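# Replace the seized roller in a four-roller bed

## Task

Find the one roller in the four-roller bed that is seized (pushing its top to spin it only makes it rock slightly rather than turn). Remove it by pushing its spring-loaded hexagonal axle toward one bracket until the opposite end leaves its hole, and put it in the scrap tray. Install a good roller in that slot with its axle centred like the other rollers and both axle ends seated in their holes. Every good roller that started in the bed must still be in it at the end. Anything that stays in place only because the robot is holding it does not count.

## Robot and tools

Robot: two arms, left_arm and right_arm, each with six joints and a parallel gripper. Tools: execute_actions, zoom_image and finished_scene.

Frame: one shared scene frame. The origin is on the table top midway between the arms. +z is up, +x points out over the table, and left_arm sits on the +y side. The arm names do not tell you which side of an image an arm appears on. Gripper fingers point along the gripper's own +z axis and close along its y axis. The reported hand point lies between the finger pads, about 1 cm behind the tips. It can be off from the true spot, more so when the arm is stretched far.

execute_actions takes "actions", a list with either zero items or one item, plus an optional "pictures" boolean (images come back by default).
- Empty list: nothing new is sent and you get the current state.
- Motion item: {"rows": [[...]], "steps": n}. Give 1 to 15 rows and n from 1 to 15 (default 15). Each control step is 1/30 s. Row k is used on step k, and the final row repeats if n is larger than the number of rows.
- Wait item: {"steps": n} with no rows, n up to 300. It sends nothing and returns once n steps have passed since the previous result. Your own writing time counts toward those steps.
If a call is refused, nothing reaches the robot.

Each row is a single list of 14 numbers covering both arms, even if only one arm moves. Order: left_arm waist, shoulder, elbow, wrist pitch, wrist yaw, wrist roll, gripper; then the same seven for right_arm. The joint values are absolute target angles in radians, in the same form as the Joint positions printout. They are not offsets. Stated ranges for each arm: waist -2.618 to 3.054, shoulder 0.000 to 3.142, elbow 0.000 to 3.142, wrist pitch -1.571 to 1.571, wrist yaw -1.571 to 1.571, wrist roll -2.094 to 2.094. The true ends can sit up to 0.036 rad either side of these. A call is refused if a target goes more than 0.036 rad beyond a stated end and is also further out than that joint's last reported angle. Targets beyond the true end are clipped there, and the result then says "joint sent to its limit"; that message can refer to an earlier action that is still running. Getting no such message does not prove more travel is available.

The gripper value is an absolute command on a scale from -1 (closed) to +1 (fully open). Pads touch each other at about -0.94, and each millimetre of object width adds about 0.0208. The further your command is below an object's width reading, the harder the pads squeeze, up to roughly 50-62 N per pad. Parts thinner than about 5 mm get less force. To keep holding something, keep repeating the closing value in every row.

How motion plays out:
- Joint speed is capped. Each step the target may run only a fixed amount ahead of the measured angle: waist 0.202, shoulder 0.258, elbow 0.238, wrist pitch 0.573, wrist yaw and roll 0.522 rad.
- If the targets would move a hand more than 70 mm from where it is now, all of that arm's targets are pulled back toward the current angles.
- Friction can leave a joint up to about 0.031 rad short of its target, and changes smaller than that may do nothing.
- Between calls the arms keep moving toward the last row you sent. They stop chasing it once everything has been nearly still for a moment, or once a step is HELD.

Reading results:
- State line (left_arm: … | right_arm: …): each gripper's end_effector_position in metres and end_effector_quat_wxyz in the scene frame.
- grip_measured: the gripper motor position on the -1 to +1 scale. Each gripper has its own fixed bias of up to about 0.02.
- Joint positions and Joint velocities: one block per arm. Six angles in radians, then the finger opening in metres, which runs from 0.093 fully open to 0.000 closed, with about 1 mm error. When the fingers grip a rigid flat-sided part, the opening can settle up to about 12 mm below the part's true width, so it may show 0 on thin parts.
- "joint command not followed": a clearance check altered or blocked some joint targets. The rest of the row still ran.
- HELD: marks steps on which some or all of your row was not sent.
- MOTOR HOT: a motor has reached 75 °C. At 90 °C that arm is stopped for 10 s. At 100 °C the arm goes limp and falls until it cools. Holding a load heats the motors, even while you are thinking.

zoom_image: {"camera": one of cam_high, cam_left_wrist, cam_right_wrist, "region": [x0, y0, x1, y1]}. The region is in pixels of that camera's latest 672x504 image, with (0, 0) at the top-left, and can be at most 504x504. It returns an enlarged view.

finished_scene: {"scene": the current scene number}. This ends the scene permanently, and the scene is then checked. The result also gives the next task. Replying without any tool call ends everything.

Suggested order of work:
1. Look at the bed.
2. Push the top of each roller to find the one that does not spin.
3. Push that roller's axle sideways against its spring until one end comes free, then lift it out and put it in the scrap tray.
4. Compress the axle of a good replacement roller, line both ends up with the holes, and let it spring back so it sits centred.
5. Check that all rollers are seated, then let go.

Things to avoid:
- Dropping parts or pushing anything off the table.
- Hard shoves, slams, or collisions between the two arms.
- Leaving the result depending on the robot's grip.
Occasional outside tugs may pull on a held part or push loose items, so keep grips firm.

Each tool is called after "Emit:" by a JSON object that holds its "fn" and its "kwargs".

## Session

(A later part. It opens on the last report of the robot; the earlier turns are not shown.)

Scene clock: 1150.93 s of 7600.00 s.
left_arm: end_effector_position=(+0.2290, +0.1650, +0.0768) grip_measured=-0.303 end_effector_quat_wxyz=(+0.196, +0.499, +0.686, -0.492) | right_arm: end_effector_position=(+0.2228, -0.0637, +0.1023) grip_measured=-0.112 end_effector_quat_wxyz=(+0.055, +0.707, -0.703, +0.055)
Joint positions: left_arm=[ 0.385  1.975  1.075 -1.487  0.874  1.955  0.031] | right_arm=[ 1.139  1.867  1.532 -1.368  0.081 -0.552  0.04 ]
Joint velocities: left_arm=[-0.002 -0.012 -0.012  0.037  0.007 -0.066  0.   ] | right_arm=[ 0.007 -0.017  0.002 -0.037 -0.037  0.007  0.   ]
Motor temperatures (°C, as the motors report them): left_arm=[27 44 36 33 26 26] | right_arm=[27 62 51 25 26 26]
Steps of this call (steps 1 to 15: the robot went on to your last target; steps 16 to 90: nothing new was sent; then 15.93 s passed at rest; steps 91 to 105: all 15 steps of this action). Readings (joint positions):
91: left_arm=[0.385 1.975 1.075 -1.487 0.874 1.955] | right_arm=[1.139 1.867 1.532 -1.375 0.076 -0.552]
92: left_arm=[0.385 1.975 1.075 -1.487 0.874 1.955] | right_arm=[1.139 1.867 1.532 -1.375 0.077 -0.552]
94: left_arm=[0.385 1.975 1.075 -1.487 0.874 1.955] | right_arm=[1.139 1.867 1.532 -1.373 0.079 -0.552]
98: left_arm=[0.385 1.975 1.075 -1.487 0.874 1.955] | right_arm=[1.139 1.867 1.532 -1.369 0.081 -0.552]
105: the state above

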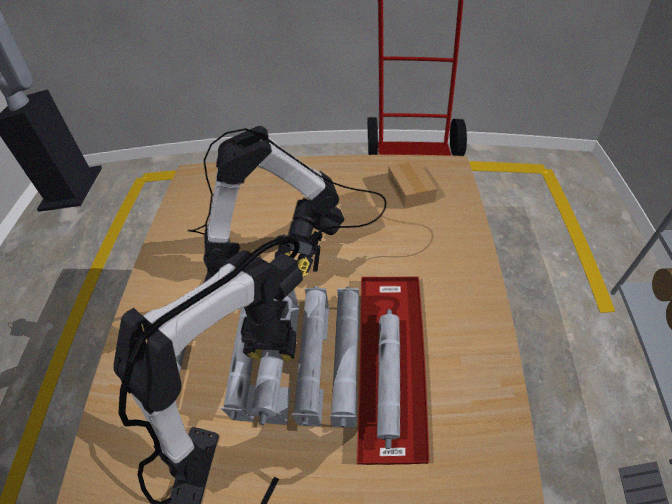

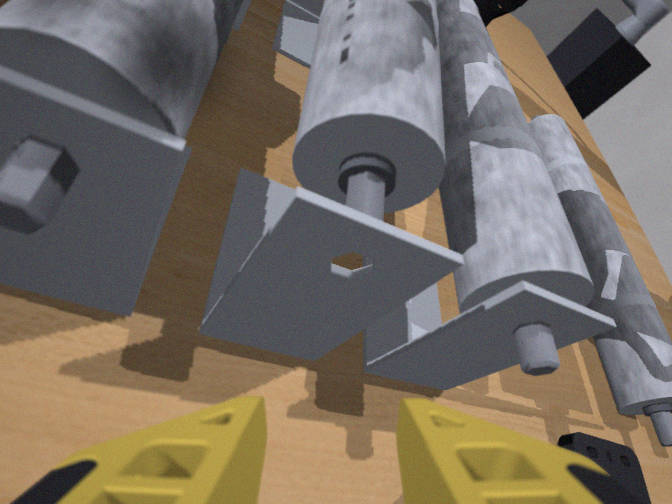

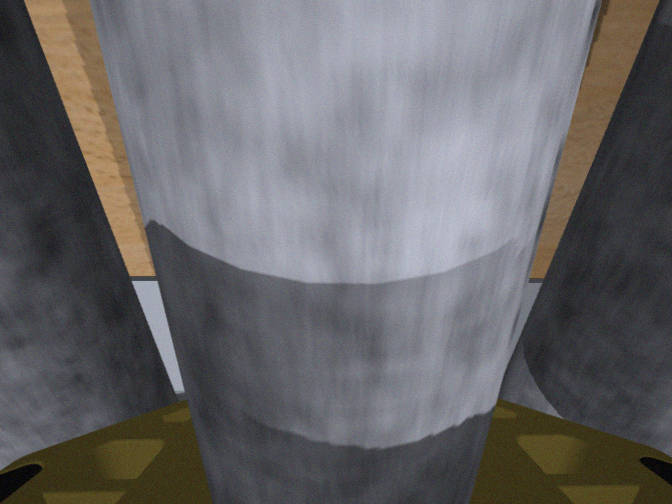

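Emit:
{"fn": "execute_actions", "kwargs": {"actions": [{"rows":[[0.38,1.98,1.095,-1.5,0.868,1.965,-0.3,1.128,1.866,1.534,-1.384,0.104,-0.55,-0.2],[0.38,1.98,1.095,-1.5,0.868,1.965,-0.3,1.128,1.87,1.534,-1.384,0.104,-0.55,-0.2]],"steps":15}]}}

Emit:
{"fn": "zoom_image", "kwargs": {"camera": "cam_left_wrist", "region": [280,130,460,310]}}

Scene clock: 1160.00 s of 7600.00 s.
left_arm: end_effector_position=(+0.2290, +0.1650, +0.0768) grip_measured=-0.303 end_effector_quat_wxyz=(+0.196, +0.499, +0.686, -0.492) | right_arm: end_effector_position=(+0.2232, -0.0632, +0.0965) grip_measured=-0.112 end_effector_quat_wxyz=(+0.062, +0.707, -0.703, +0.057)
Joint positions: left_arm=[ 0.385  1.975  1.075 -1.487  0.874  1.955  0.031] | right_arm=[ 1.139  1.886  1.532 -1.364  0.081 -0.552  0.04 ]
Joint velocities: left_arm=[-0.012  0.012  0.007 -0.022 -0.022 -0.007 -0.001] | right_arm=[ 0.002 -0.002 -0.002  0.022 -0.037  0.037  0.   ]
Motor temperatures (°C, as the motors report them): left_arm=[27 44 36 33 26 26] | right_arm=[27 61 51 25 26 26]
Steps of this call (steps 1 to 15: the robot went on to your last target; steps 16 to 90: nothing new was sent; then 5.57 s passed at rest; steps 91 to 105: all 15 steps of this action). Readings (joint positions):
91: left_arm=[0.385 1.975 1.075 -1.487 0.874 1.955] | right_arm=[1.139 1.868 1.532 -1.368 0.081 -0.552]
92: left_arm=[0.385 1.975 1.075 -1.487 0.874 1.955] | right_arm=[1.139 1.870 1.532 -1.367 0.081 -0.552]
94: left_arm=[0.385 1.975 1.075 -1.487 0.874 1.955] | right_arm=[1.139 1.877 1.532 -1.367 0.081 -0.552]
98: left_arm=[0.385 1.975 1.075 -1.487 0.874 1.955] | right_arm=[1.139 1.886 1.532 -1.365 0.081 -0.552]
105: the state above

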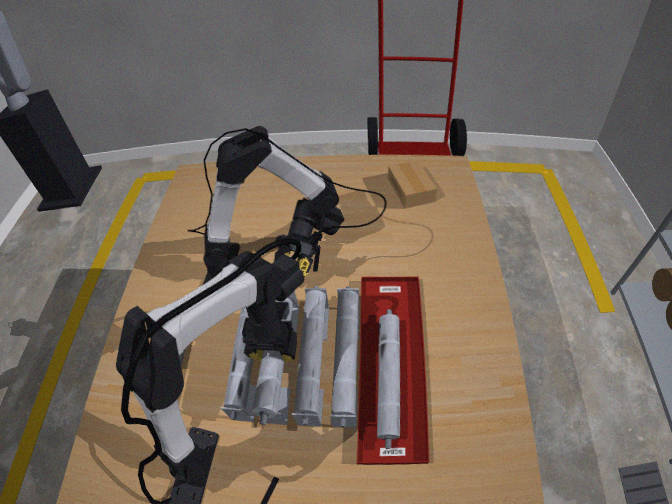

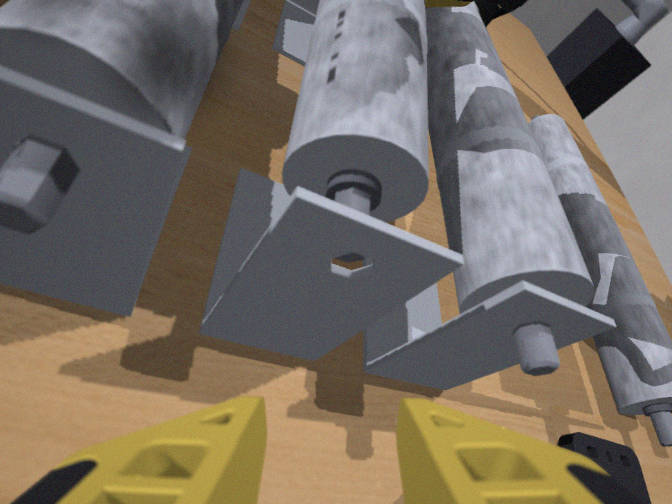

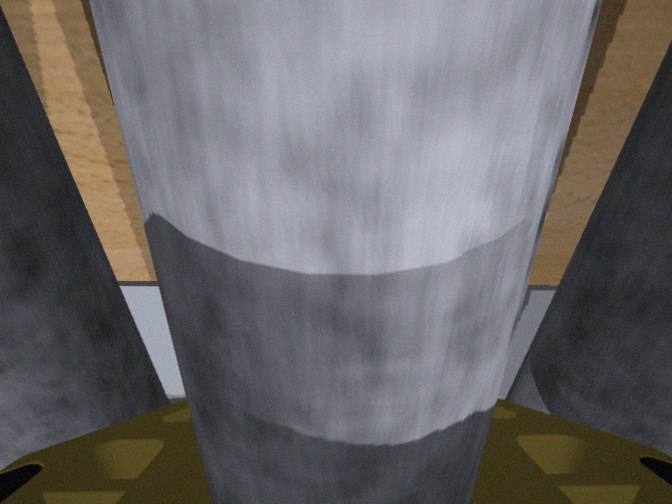

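Region (280, 130, 460, 310) of cam_left_wrist's 672x504 image, scaled by 2.800, with more detail than that image has.

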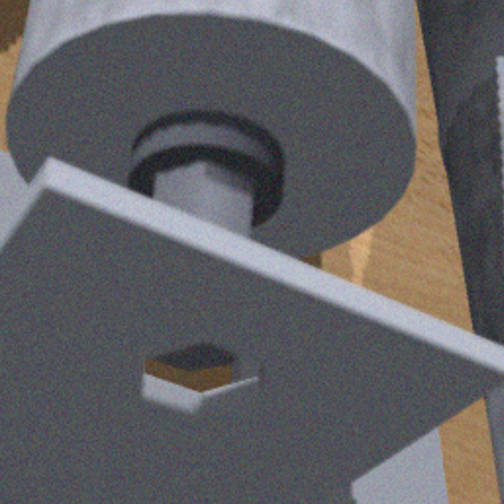

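Emit:
{"fn": "execute_actions", "kwargs": {"actions": [{"rows":[[0.38,1.98,1.095,-1.5,0.868,1.965,-0.3,1.14,1.86,1.57,-1.40,0.104,-0.55,-0.2],[0.38,1.98,1.095,-1.5,0.868,1.965,-0.3,1.148,1.86,1.585,-1.41,0.104,-0.545,-0.2],[0.38,1.98,1.095,-1.5,0.868,1.965,-0.3,1.152,1.86,1.592,-1.412,0.104,-0.54,-0.2]],"steps":15}]}}

Emit:
{"fn": "zoom_image", "kwargs": {"camera": "cam_left_wrist", "region": [280,130,460,310]}}

Scene clock: 1172.63 s of 7600.00 s.
left_arm: end_effector_position=(+0.2290, +0.1650, +0.0768) grip_measured=-0.303 end_effector_quat_wxyz=(+0.196, +0.499, +0.686, -0.492) | right_arm: end_effector_position=(+0.2228, -0.0637, +0.0966) grip_measured=-0.112 end_effector_quat_wxyz=(+0.063, +0.705, -0.704, +0.057)
Joint positions: left_arm=[ 0.385  1.975  1.075 -1.487  0.874  1.955  0.031] | right_arm=[ 1.139  1.886  1.532 -1.366  0.081 -0.547  0.04 ]
Joint velocities: left_arm=[-0.012  0.002 -0.002 -0.007 -0.081  0.007 -0.001] | right_arm=[ 0.002 -0.017 -0.012  0.022 -0.095  0.051 -0.   ]
Motor temperatures (°C, as the motors report them): left_arm=[27 44 36 33 26 26] | right_arm=[27 61 50 25 26 26]
Steps of this call (steps 1 to 15: the robot went on to your last target; steps 16 to 90: nothing new was sent; then 9.13 s passed at rest; steps 91 to 105: all 15 steps of this action). Readings (joint positions):
91: left_arm=[0.385 1.975 1.075 -1.487 0.874 1.955] | right_arm=[1.139 1.886 1.532 -1.364 0.081 -0.552]
92: left_arm=[0.385 1.975 1.075 -1.487 0.874 1.955] | right_arm=[1.139 1.886 1.532 -1.364 0.081 -0.552]
94: left_arm=[0.385 1.975 1.075 -1.487 0.874 1.955] | right_arm=[1.139 1.886 1.532 -1.364 0.081 -0.551]
98: left_arm=[0.385 1.975 1.075 -1.487 0.874 1.955] | right_arm=[1.139 1.886 1.532 -1.366 0.081 -0.548]
105: the state above

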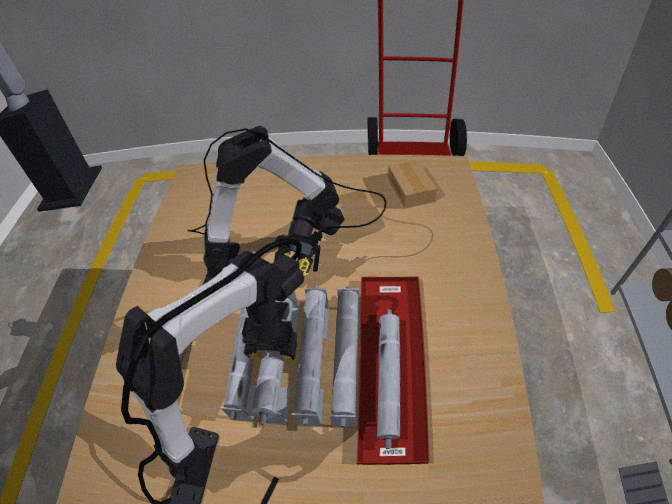

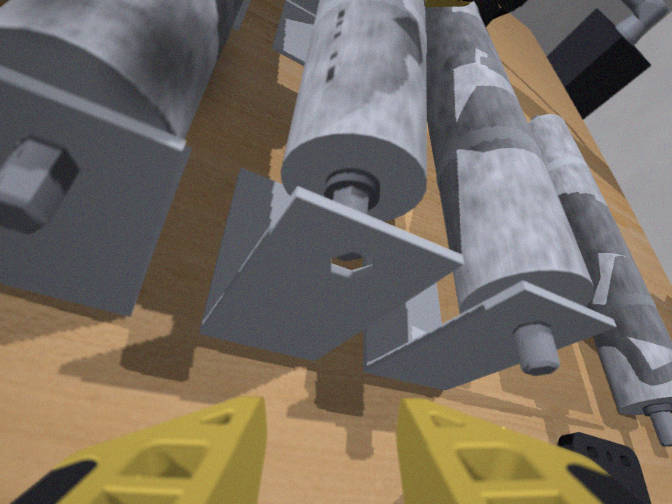

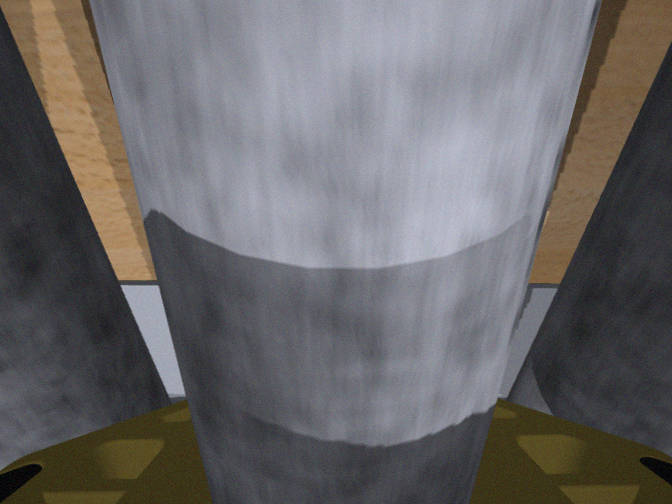

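Region (280, 130, 460, 310) of cam_left_wrist's 672x504 image, scaled by 2.800, with more detail than that image has.

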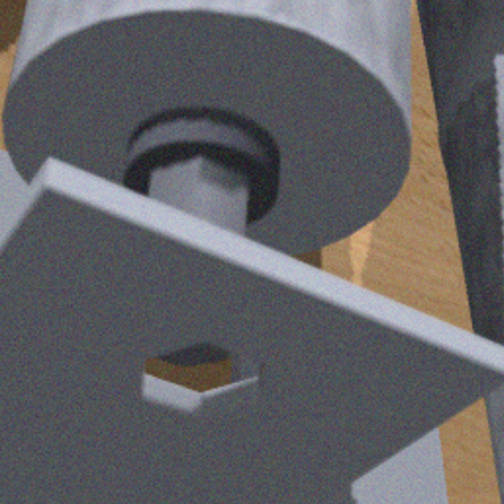

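Use a short pulse to break stiction.

Emit:
{"fn": "execute_actions", "kwargs": {"actions": [{"rows":[[0.38,1.98,1.095,-1.5,0.868,1.965,-0.3,1.16,1.86,1.605,-1.416,0.104,-0.54,-0.2],[0.38,1.98,1.095,-1.5,0.868,1.965,-0.3,1.16,1.86,1.605,-1.416,0.104,-0.54,-0.2],[0.38,1.98,1.095,-1.5,0.868,1.965,-0.3,1.152,1.86,1.593,-1.416,0.104,-0.54,-0.2]],"steps":15}]}}

Emit:
{"fn": "zoom_image", "kwargs": {"camera": "cam_left_wrist", "region": [280,130,460,310]}}

Scene clock: 1179.83 s of 7600.00 s.
left_arm: end_effector_position=(+0.2290, +0.1650, +0.0768) grip_measured=-0.303 end_effector_quat_wxyz=(+0.196, +0.499, +0.686, -0.492) | right_arm: end_effector_position=(+0.2224, -0.0617, +0.0996) grip_measured=-0.112 end_effector_quat_wxyz=(+0.061, +0.707, -0.702, +0.058)
Joint positions: left_arm=[ 0.385  1.975  1.075 -1.487  0.874  1.955  0.031] | right_arm=[ 1.146  1.886  1.544 -1.374  0.084 -0.547  0.04 ]
Joint velocities: left_arm=[-0.007  0.002 -0.022  0.022 -0.051  0.022 -0.001] | right_arm=[ 0.002 -0.007 -0.007  0.007  0.051  0.095  0.001]
Motor temperatures (°C, as the motors report them): left_arm=[27 44 36 33 26 26] | right_arm=[27 62 52 25 26 26]
Steps of this call (steps 1 to 15: the robot went on to your last target; steps 16 to 90: nothing new was sent; then 3.70 s passed at rest; steps 91 to 105: all 15 steps of this action). Readings (joint positions):
91: left_arm=[0.385 1.975 1.075 -1.487 0.874 1.955] | right_arm=[1.141 1.886 1.534 -1.368 0.082 -0.547]
92: left_arm=[0.385 1.975 1.075 -1.487 0.874 1.955] | right_arm=[1.142 1.886 1.538 -1.371 0.083 -0.547]
94: left_arm=[0.385 1.975 1.075 -1.487 0.874 1.955] | right_arm=[1.146 1.886 1.543 -1.373 0.084 -0.547]
98: left_arm=[0.385 1.975 1.075 -1.487 0.874 1.955] | right_arm=[1.146 1.886 1.544 -1.374 0.084 -0.547]
105: the state above

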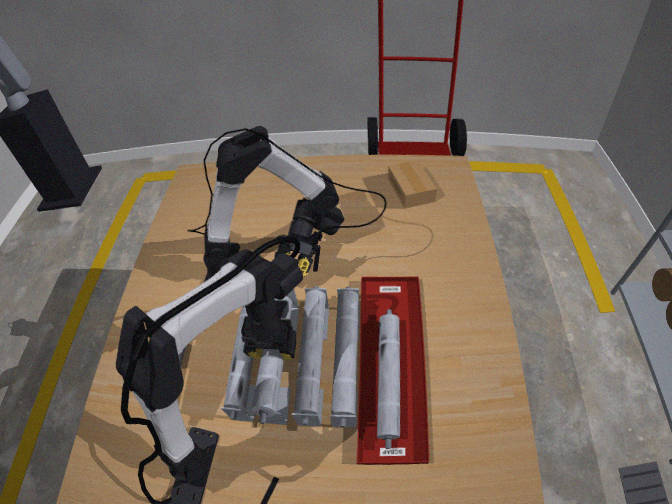

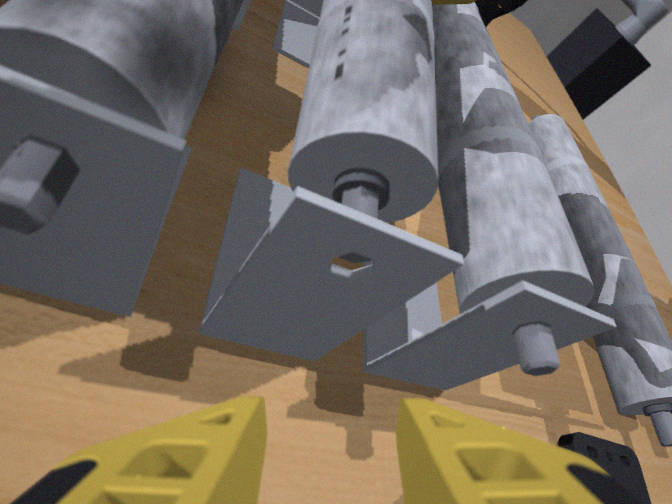

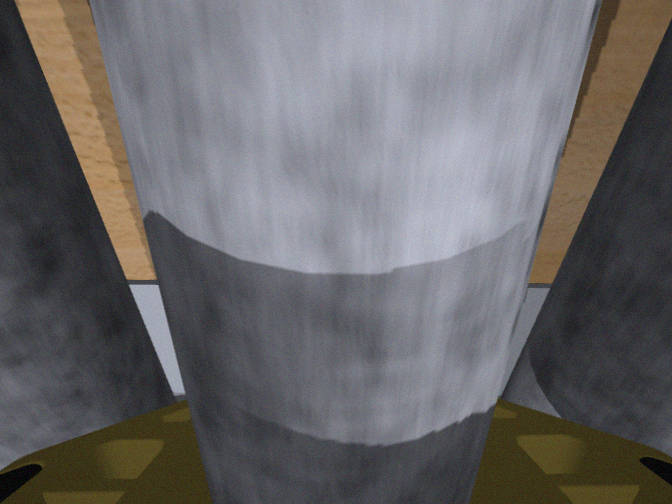

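Region (280, 130, 460, 310) of cam_left_wrist's 672x504 image, scaled by 2.800, with more detail than that image has.

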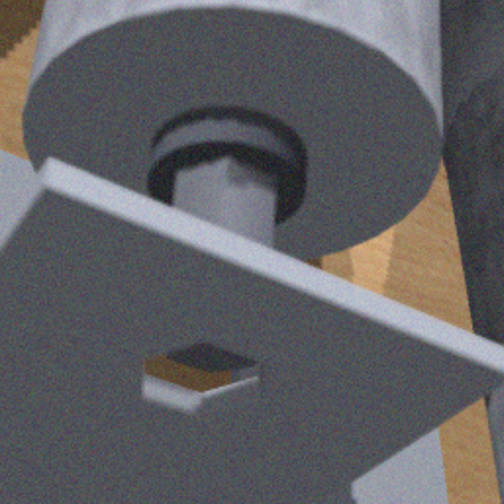

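Emit:
{"fn": "execute_actions", "kwargs": {"actions": [{"rows":[[0.38,1.98,1.095,-1.5,0.868,1.965,-0.3,1.148,1.86,1.575,-1.395,0.1,-0.536,-0.2],[0.38,1.98,1.095,-1.5,0.868,1.965,-0.3,1.148,1.86,1.575,-1.385,0.1,-0.533,-0.2]],"steps":15}]}}

Emit:
{"fn": "zoom_image", "kwargs": {"camera": "cam_left_wrist", "region": [280,130,460,310]}}

Scene clock: 1188.43 s of 7600.00 s.
left_arm: end_effector_position=(+0.2290, +0.1650, +0.0768) grip_measured=-0.303 end_effector_quat_wxyz=(+0.196, +0.499, +0.686, -0.492) | right_arm: end_effector_position=(+0.2233, -0.0602, +0.0994) grip_measured=-0.112 end_effector_quat_wxyz=(+0.057, +0.705, -0.705, +0.057)
Joint positions: left_arm=[ 0.385  1.975  1.075 -1.487  0.874  1.955  0.031] | right_arm=[ 1.146  1.886  1.544 -1.367  0.084 -0.54   0.04 ]
Joint velocities: left_arm=[ 0.012 -0.002 -0.002  0.066 -0.081  0.037 -0.   ] | right_arm=[-0.007 -0.002  0.007  0.051 -0.095 -0.007  0.002]
Motor temperatures (°C, as the motors report them): left_arm=[27 44 36 33 26 26] | right_arm=[27 62 53 25 26 26]
Steps of this call (steps 1 to 15: the robot went on to your last target; steps 16 to 90: nothing new was sent; then 5.10 s passed at rest; steps 91 to 105: all 15 steps of this action). Readings (joint positions):
91: left_arm=[0.385 1.975 1.075 -1.487 0.874 1.955] | right_arm=[1.146 1.886 1.544 -1.374 0.084 -0.546]
92: left_arm=[0.385 1.975 1.075 -1.487 0.874 1.955] | right_arm=[1.146 1.886 1.544 -1.374 0.084 -0.545]
94: left_arm=[0.385 1.975 1.075 -1.487 0.874 1.955] | right_arm=[1.146 1.886 1.544 -1.372 0.084 -0.543]
98: left_arm=[0.385 1.975 1.075 -1.487 0.874 1.955] | right_arm=[1.146 1.886 1.544 -1.368 0.084 -0.541]
105: the state above

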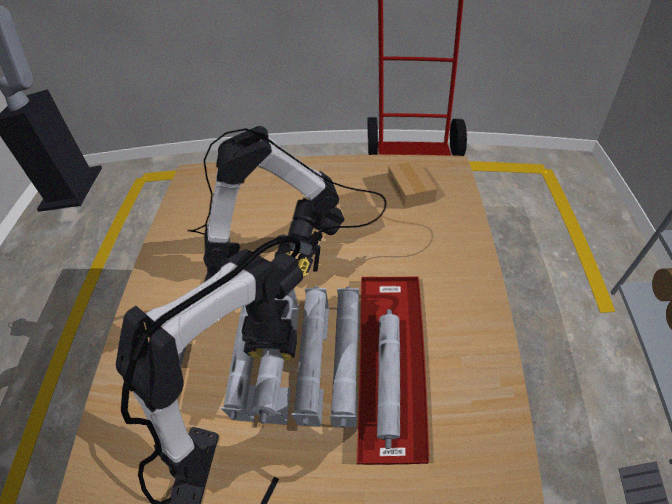

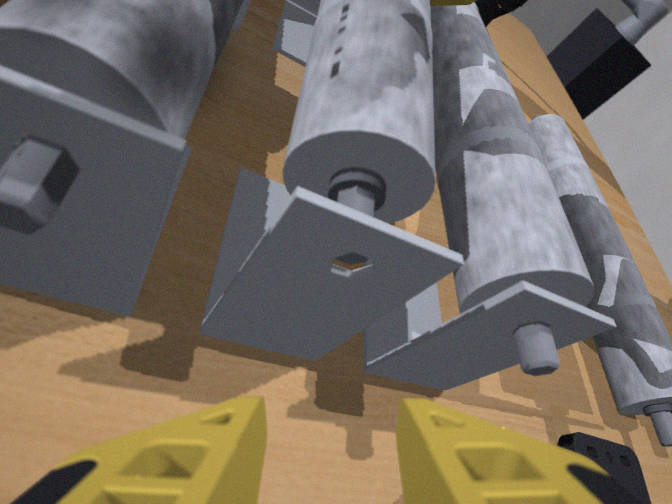

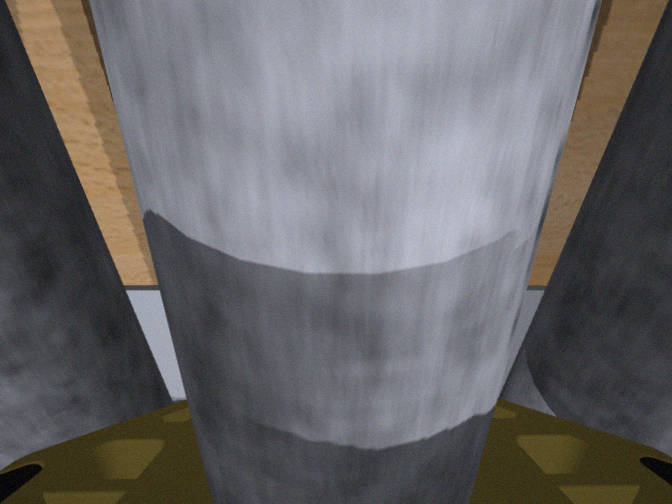

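Region (280, 130, 460, 310) of cam_left_wrist's 672x504 image, scaled by 2.800, with more detail than that image has.

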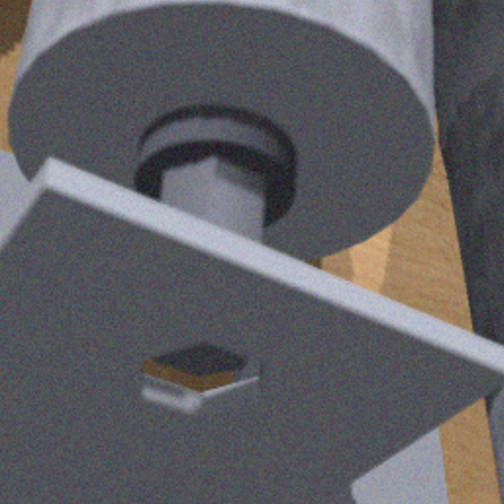

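Emit:
{"fn": "execute_actions", "kwargs": {"actions": [{"rows":[[0.38,1.98,1.095,-1.5,0.868,1.965,-0.3,1.165,1.889,1.614,-1.40,0.1,-0.53,-0.2],[0.38,1.98,1.095,-1.5,0.868,1.965,-0.3,1.165,1.889,1.614,-1.40,0.1,-0.527,-0.2],[0.38,1.98,1.095,-1.5,0.868,1.965,-0.3,1.162,1.889,1.616,-1.405,0.1,-0.523,-0.2]],"steps":15}]}}

Emit:
{"fn": "zoom_image", "kwargs": {"camera": "cam_left_wrist", "region": [280,130,460,310]}}

Scene clock: 1202.27 s of 7600.00 s.
left_arm: end_effector_position=(+0.2290, +0.1650, +0.0768) grip_measured=-0.303 end_effector_quat_wxyz=(+0.196, +0.499, +0.686, -0.492) | right_arm: end_effector_position=(+0.2232, -0.0582, +0.0994) grip_measured=-0.112 end_effector_quat_wxyz=(+0.060, +0.704, -0.705, +0.060)
Joint positions: left_arm=[ 0.385  1.975  1.075 -1.487  0.874  1.955  0.031] | right_arm=[ 1.15   1.9    1.561 -1.379  0.087 -0.533  0.04 ]
Joint velocities: left_arm=[-0.002 -0.007 -0.017  0.007  0.007  0.007 -0.001] | right_arm=[ 0.007  0.007  0.002  0.022  0.037  0.066 -0.001]
Motor temperatures (°C, as the motors report them): left_arm=[27 44 36 33 26 26] | right_arm=[27 63 53 25 26 26]
Steps of this call (steps 1 to 15: the robot went on to your last target; steps 16 to 90: nothing new was sent; then 10.33 s passed at rest; steps 91 to 105: all 15 steps of this action). Readings (joint positions):
91: left_arm=[0.385 1.975 1.075 -1.487 0.874 1.955] | right_arm=[1.147 1.888 1.547 -1.369 0.084 -0.540]
92: left_arm=[0.385 1.975 1.075 -1.487 0.874 1.955] | right_arm=[1.148 1.892 1.552 -1.372 0.085 -0.538]
94: left_arm=[0.385 1.975 1.075 -1.487 0.874 1.955] | right_arm=[1.150 1.899 1.559 -1.376 0.087 -0.534]
98: left_arm=[0.385 1.975 1.075 -1.487 0.874 1.955] | right_arm=[1.150 1.900 1.561 -1.379 0.087 -0.533]
105: the state above

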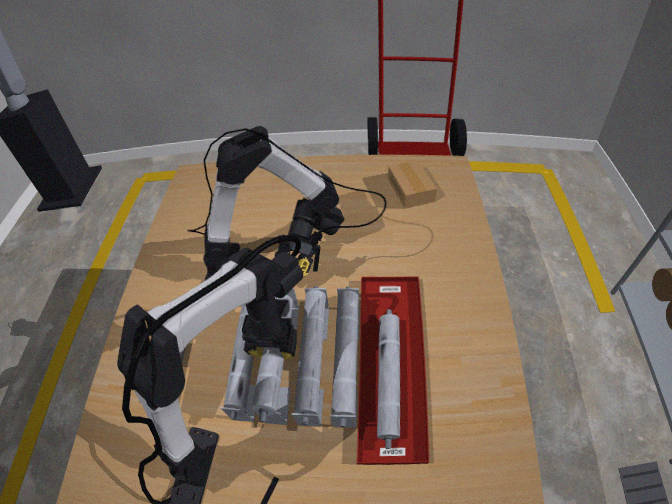

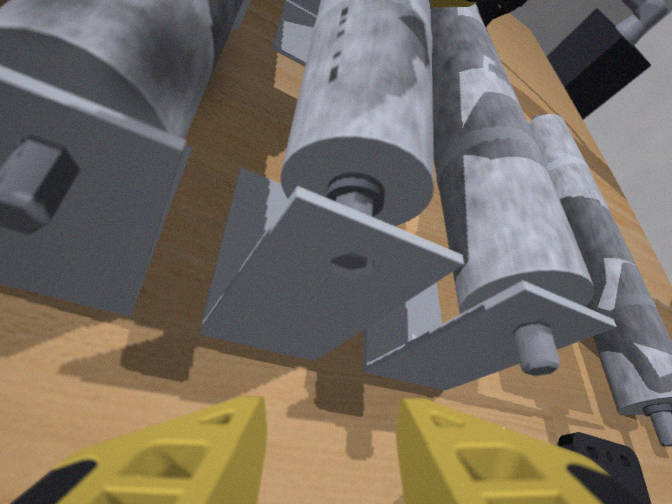

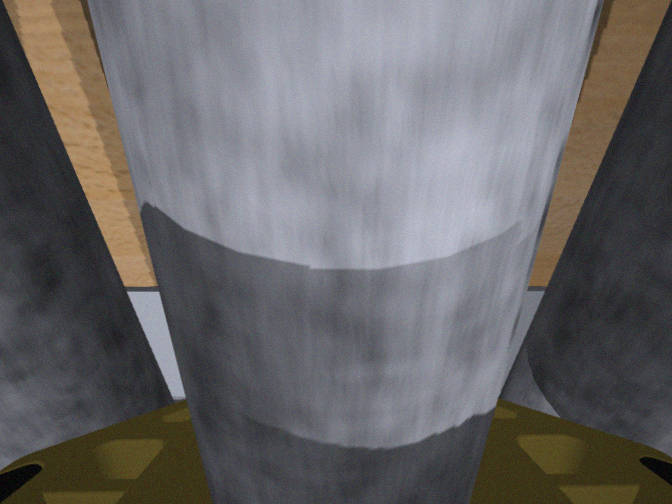

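Region (280, 130, 460, 310) of cam_left_wrist's 672x504 image, scaled by 2.800, with more detail than that image has.

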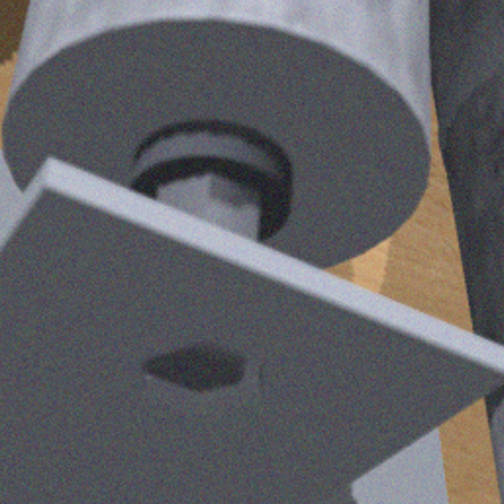

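Emit:
{"fn": "execute_actions", "kwargs": {"actions": [{"rows":[[0.38,1.98,1.095,-1.5,0.868,1.965,-0.3,1.158,1.88,1.60,-1.40,0.09,-0.53,-0.2],[0.38,1.98,1.095,-1.5,0.868,1.965,-0.3,1.158,1.88,1.60,-1.40,0.085,-0.53,-0.2],[0.38,1.98,1.095,-1.5,0.868,1.965,-0.3,1.158,1.88,1.60,-1.398,0.08,-0.53,-0.2],[0.38,1.98,1.095,-1.5,0.868,1.965,-0.3,1.158,1.88,1.60,-1.396,0.076,-0.53,-0.2],[0.38,1.98,1.095,-1.5,0.868,1.965,-0.3,1.158,1.88,1.60,-1.394,0.073,-0.53,-0.2]],"steps":15}]}}

Emit:
{"fn": "zoom_image", "kwargs": {"camera": "cam_left_wrist", "region": [280,130,460,310]}}

Scene clock: 1213.43 s of 7600.00 s.
left_arm: end_effector_position=(+0.2290, +0.1650, +0.0768) grip_measured=-0.303 end_effector_quat_wxyz=(+0.196, +0.499, +0.686, -0.492) | right_arm: end_effector_position=(+0.2230, -0.0581, +0.0994) grip_measured=-0.112 end_effector_quat_wxyz=(+0.060, +0.704, -0.705, +0.060)
Joint positions: left_arm=[ 0.385  1.975  1.075 -1.487  0.874  1.955  0.031] | right_arm=[ 1.15   1.9    1.561 -1.379  0.086 -0.533  0.04 ]
Joint velocities: left_arm=[ 0.002 -0.017  0.002 -0.051 -0.007  0.022  0.001] | right_arm=[-0.007  0.002  0.007 -0.066 -0.007  0.037 -0.001]
Motor temperatures (°C, as the motors report them): left_arm=[27 44 36 33 26 26] | right_arm=[27 62 55 25 26 26]
Steps of this call (steps 1 to 15: the robot went on to your last target; steps 16 to 90: nothing new was sent; then 7.67 s passed at rest; steps 91 to 105: all 15 steps of this action). Readings (joint positions):
91: left_arm=[0.385 1.975 1.075 -1.487 0.874 1.955] | right_arm=[1.150 1.900 1.561 -1.379 0.087 -0.533]
92: left_arm=[0.385 1.975 1.075 -1.487 0.874 1.955] | right_arm=[1.150 1.900 1.561 -1.379 0.087 -0.533]
94: left_arm=[0.385 1.975 1.075 -1.487 0.874 1.955] | right_arm=[1.150 1.900 1.561 -1.379 0.087 -0.533]
98: left_arm=[0.385 1.975 1.075 -1.487 0.874 1.955] | right_arm=[1.150 1.900 1.561 -1.379 0.086 -0.533]
105: the state above

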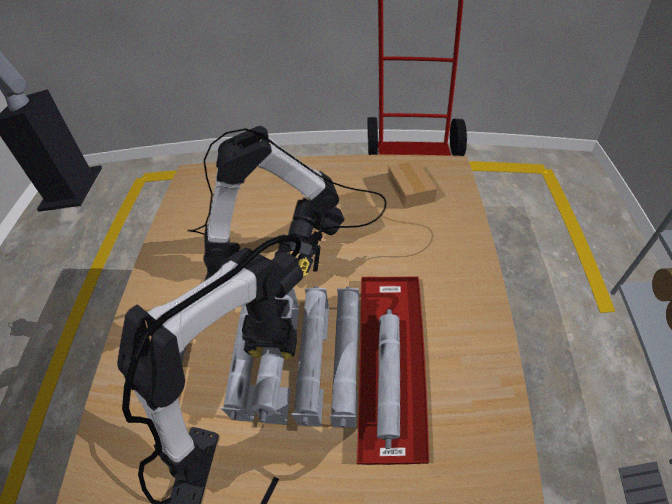

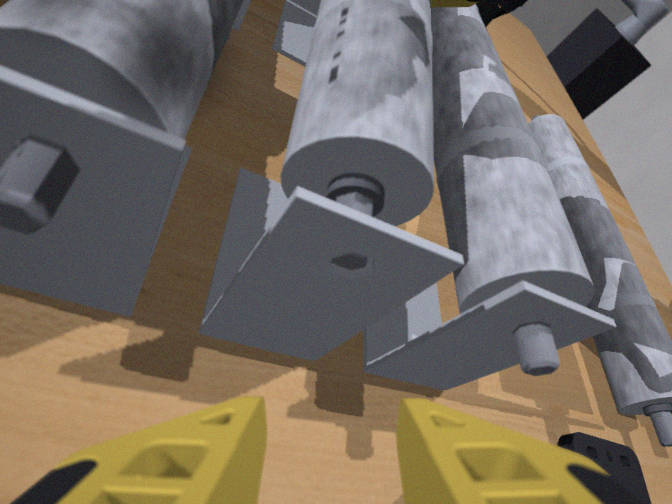

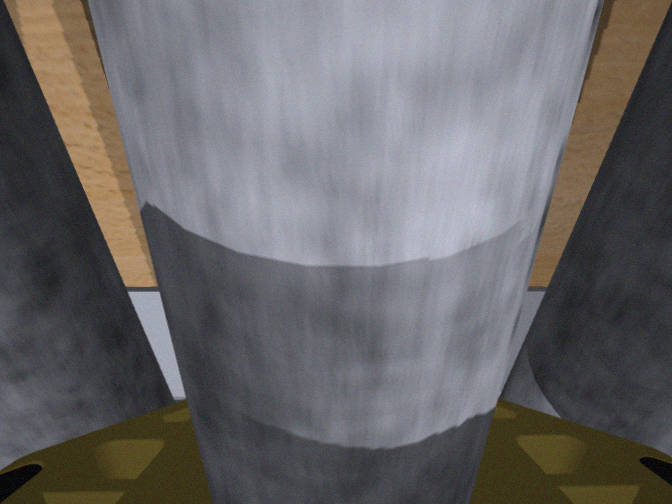

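Region (280, 130, 460, 310) of cam_left_wrist's 672x504 image, scaled by 2.800, with more detail than that image has.

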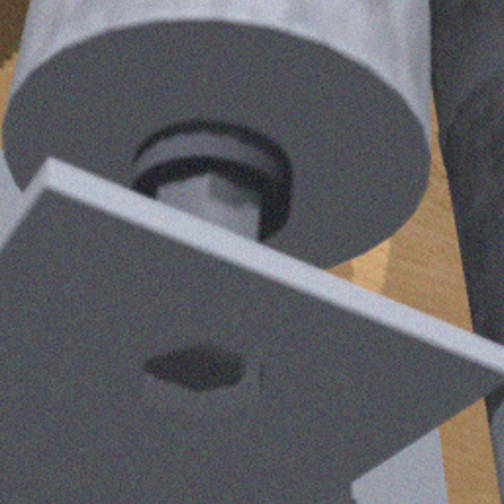

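Emit:
{"fn": "execute_actions", "kwargs": {"actions": [{"rows":[[0.38,1.98,1.095,-1.5,0.868,1.965,-0.3,1.158,1.85,1.60,-1.394,0.07,-0.535,-0.2],[0.38,1.98,1.095,-1.5,0.868,1.965,-0.3,1.158,1.832,1.60,-1.394,0.07,-0.535,-0.2],[0.38,1.98,1.095,-1.5,0.868,1.965,-0.3,1.158,1.832,1.60,-1.394,0.07,-0.535,-0.2],[0.38,1.98,1.095,-1.5,0.868,1.965,-0.3,1.158,1.87,1.60,-1.394,0.07,-0.535,-0.2]],"steps":12}]}}

Emit:
{"fn": "zoom_image", "kwargs": {"camera": "cam_left_wrist", "region": [280,130,460,310]}}

Scene clock: 1225.07 s of 7600.00 s.
left_arm: end_effector_position=(+0.2290, +0.1650, +0.0768) grip_measured=-0.303 end_effector_quat_wxyz=(+0.196, +0.499, +0.686, -0.492) | right_arm: end_effector_position=(+0.2224, -0.0566, +0.1003) grip_measured=-0.112 end_effector_quat_wxyz=(+0.058, +0.704, -0.706, +0.055)
Joint positions: left_arm=[ 0.385  1.975  1.075 -1.487  0.874  1.955  0.031] | right_arm=[ 1.15   1.896  1.561 -1.375  0.078 -0.532  0.04 ]
Joint velocities: left_arm=[-0.012  0.032 -0.012  0.007 -0.007 -0.125  0.001] | right_arm=[-0.007  0.017  0.002 -0.007  0.007 -0.037  0.001]
Motor temperatures (°C, as the motors report them): left_arm=[27 44 36 33 26 26] | right_arm=[27 62 55 25 26 26]
Steps of this call (steps 1 to 15: the robot went on to your last target; steps 16 to 90: nothing new was sent; then 8.23 s passed at rest; steps 91 to 102: all 12 steps of this action). Readings (joint positions):
91: left_arm=[0.385 1.975 1.075 -1.487 0.874 1.955] | right_arm=[1.150 1.900 1.561 -1.379 0.086 -0.533]
92: left_arm=[0.385 1.975 1.075 -1.487 0.874 1.955] | right_arm=[1.150 1.898 1.561 -1.379 0.086 -0.533]
94: left_arm=[0.385 1.975 1.075 -1.487 0.874 1.955] | right_arm=[1.150 1.896 1.561 -1.379 0.085 -0.533]
98: left_arm=[0.385 1.975 1.075 -1.487 0.874 1.955] | right_arm=[1.150 1.896 1.561 -1.376 0.080 -0.532]
102: the state above

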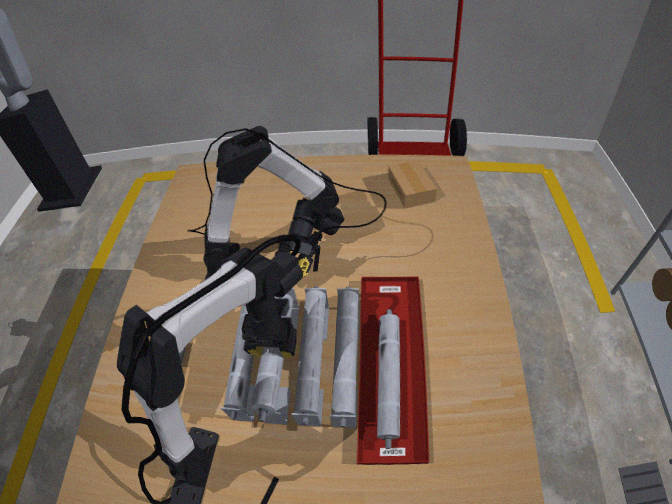

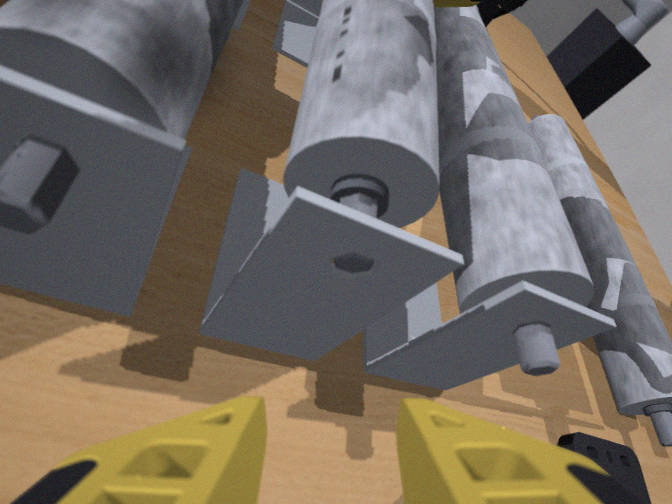

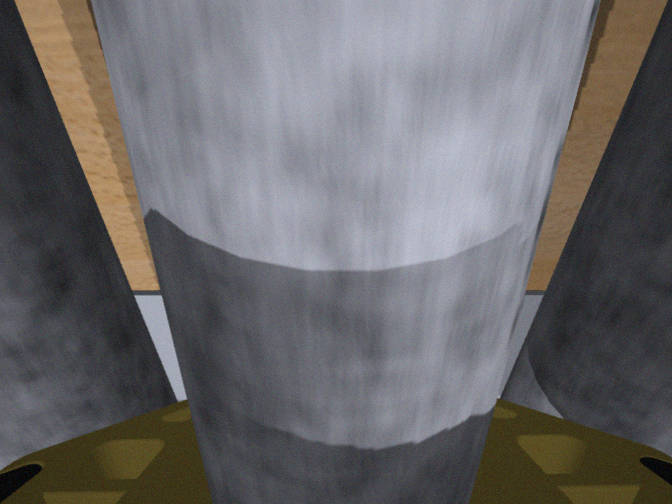

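Region (280, 130, 460, 310) of cam_left_wrist's 672x504 image, scaled by 2.800, with more detail than that image has.

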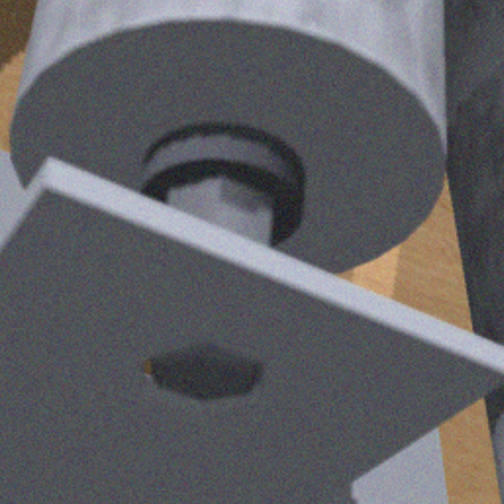

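Emit:
{"fn": "execute_actions", "kwargs": {"actions": [{"rows":[[0.38,1.98,1.095,-1.5,0.868,1.965,-0.3,1.165,1.898,1.625,-1.39,0.085,-0.525,-0.2],[0.38,1.98,1.095,-1.5,0.868,1.965,-0.3,1.165,1.894,1.622,-1.39,0.085,-0.523,-0.2],[0.38,1.98,1.095,-1.5,0.868,1.965,-0.3,1.165,1.894,1.624,-1.39,0.085,-0.521,-0.2],[0.38,1.98,1.095,-1.5,0.868,1.965,-0.3,1.167,1.898,1.629,-1.392,0.085,-0.519,-0.2],[0.38,1.98,1.095,-1.5,0.868,1.965,-0.3,1.169,1.902,1.634,-1.394,0.085,-0.517,-0.2],[0.385,1.98,1.095,-1.5,0.868,1.965,-0.3,1.171,1.906,1.639,-1.396,0.085,-0.515,-0.2],[0.39,1.98,1.095,-1.5,0.868,1.965,-0.3,1.173,1.91,1.644,-1.398,0.085,-0.513,-0.2],[0.39,1.98,1.095,-1.5,0.868,1.965,-0.3,1.175,1.914,1.649,-1.40,0.085,-0.511,-0.2],[0.39,1.98,1.095,-1.5,0.868,1.965,-0.3,1.177,1.918,1.654,-1.402,0.085,-0.509,-0.2],[0.39,1.98,1.095,-1.5,0.868,1.965,-0.3,1.179,1.922,1.659,-1.404,0.085,-0.507,-0.2],[0.39,1.98,1.095,-1.5,0.868,1.965,-0.3,1.181,1.926,1.664,-1.406,0.085,-0.505,-0.2],[0.39,1.98,1.095,-1.5,0.868,1.965,-0.3,1.183,1.93,1.668,-1.408,0.085,-0.503,-0.2]],"steps":15}]}}

Scene clock: 1245.30 s of 7600.00 s.
left_arm: end_effector_position=(+0.2290, +0.1650, +0.0768) grip_measured=-0.303 end_effector_quat_wxyz=(+0.196, +0.499, +0.686, -0.492) | right_arm: end_effector_position=(+0.2230, -0.0407, +0.0967) grip_measured=-0.112 end_effector_quat_wxyz=(+0.053, +0.704, -0.706, +0.055)
Joint positions: left_arm=[ 0.385  1.975  1.075 -1.487  0.874  1.955  0.031] | right_arm=[ 1.173  1.945  1.614 -1.373  0.078 -0.511  0.04 ]
Joint velocities: left_arm=[-0.007  0.007 -0.012 -0.066 -0.066 -0.007 -0.   ] | right_arm=[ 0.007  0.027  0.022 -0.051 -0.051 -0.007 -0.   ]
Motor temperatures (°C, as the motors report them): left_arm=[27 44 36 33 26 26] | right_arm=[27 63 56 25 26 26]
Steps of this call (steps 1 to 15: the robot went on to your last target; steps 16 to 90: nothing new was sent; then 16.73 s passed at rest; steps 91 to 105: all 15 steps of this action). Readings (joint positions):
91: left_arm=[0.385 1.975 1.075 -1.487 0.874 1.955] | right_arm=[1.150 1.898 1.563 -1.375 0.078 -0.532]
92: left_arm=[0.385 1.975 1.075 -1.487 0.874 1.955] | right_arm=[1.151 1.900 1.565 -1.376 0.078 -0.532]
94: left_arm=[0.385 1.975 1.075 -1.487 0.874 1.955] | right_arm=[1.153 1.906 1.570 -1.373 0.078 -0.530]
98: left_arm=[0.385 1.975 1.075 -1.487 0.874 1.955] | right_arm=[1.161 1.920 1.587 -1.373 0.078 -0.524]
105: the state above

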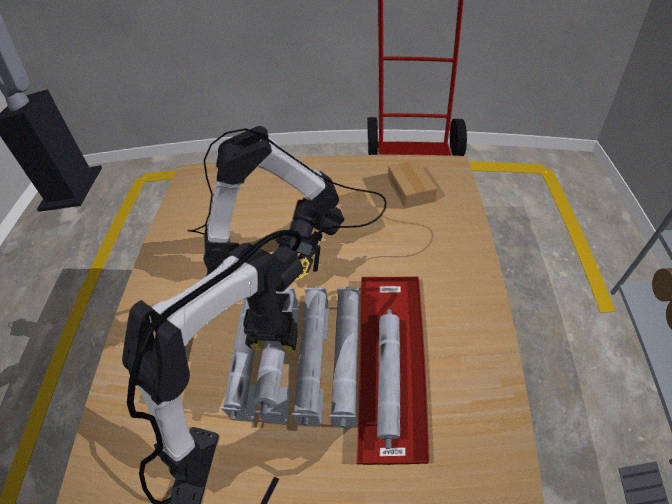

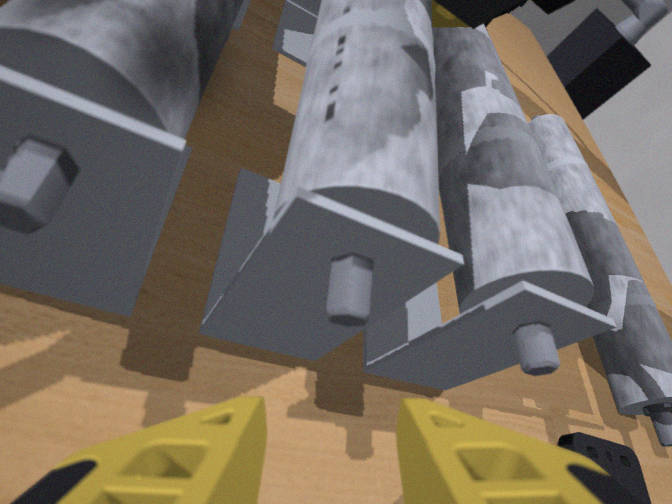

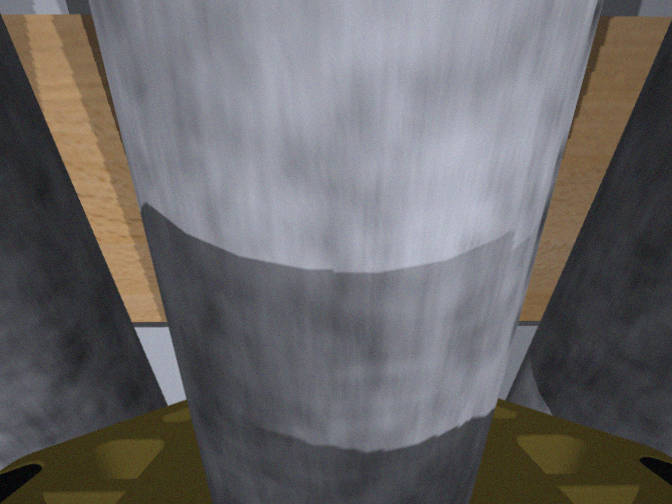

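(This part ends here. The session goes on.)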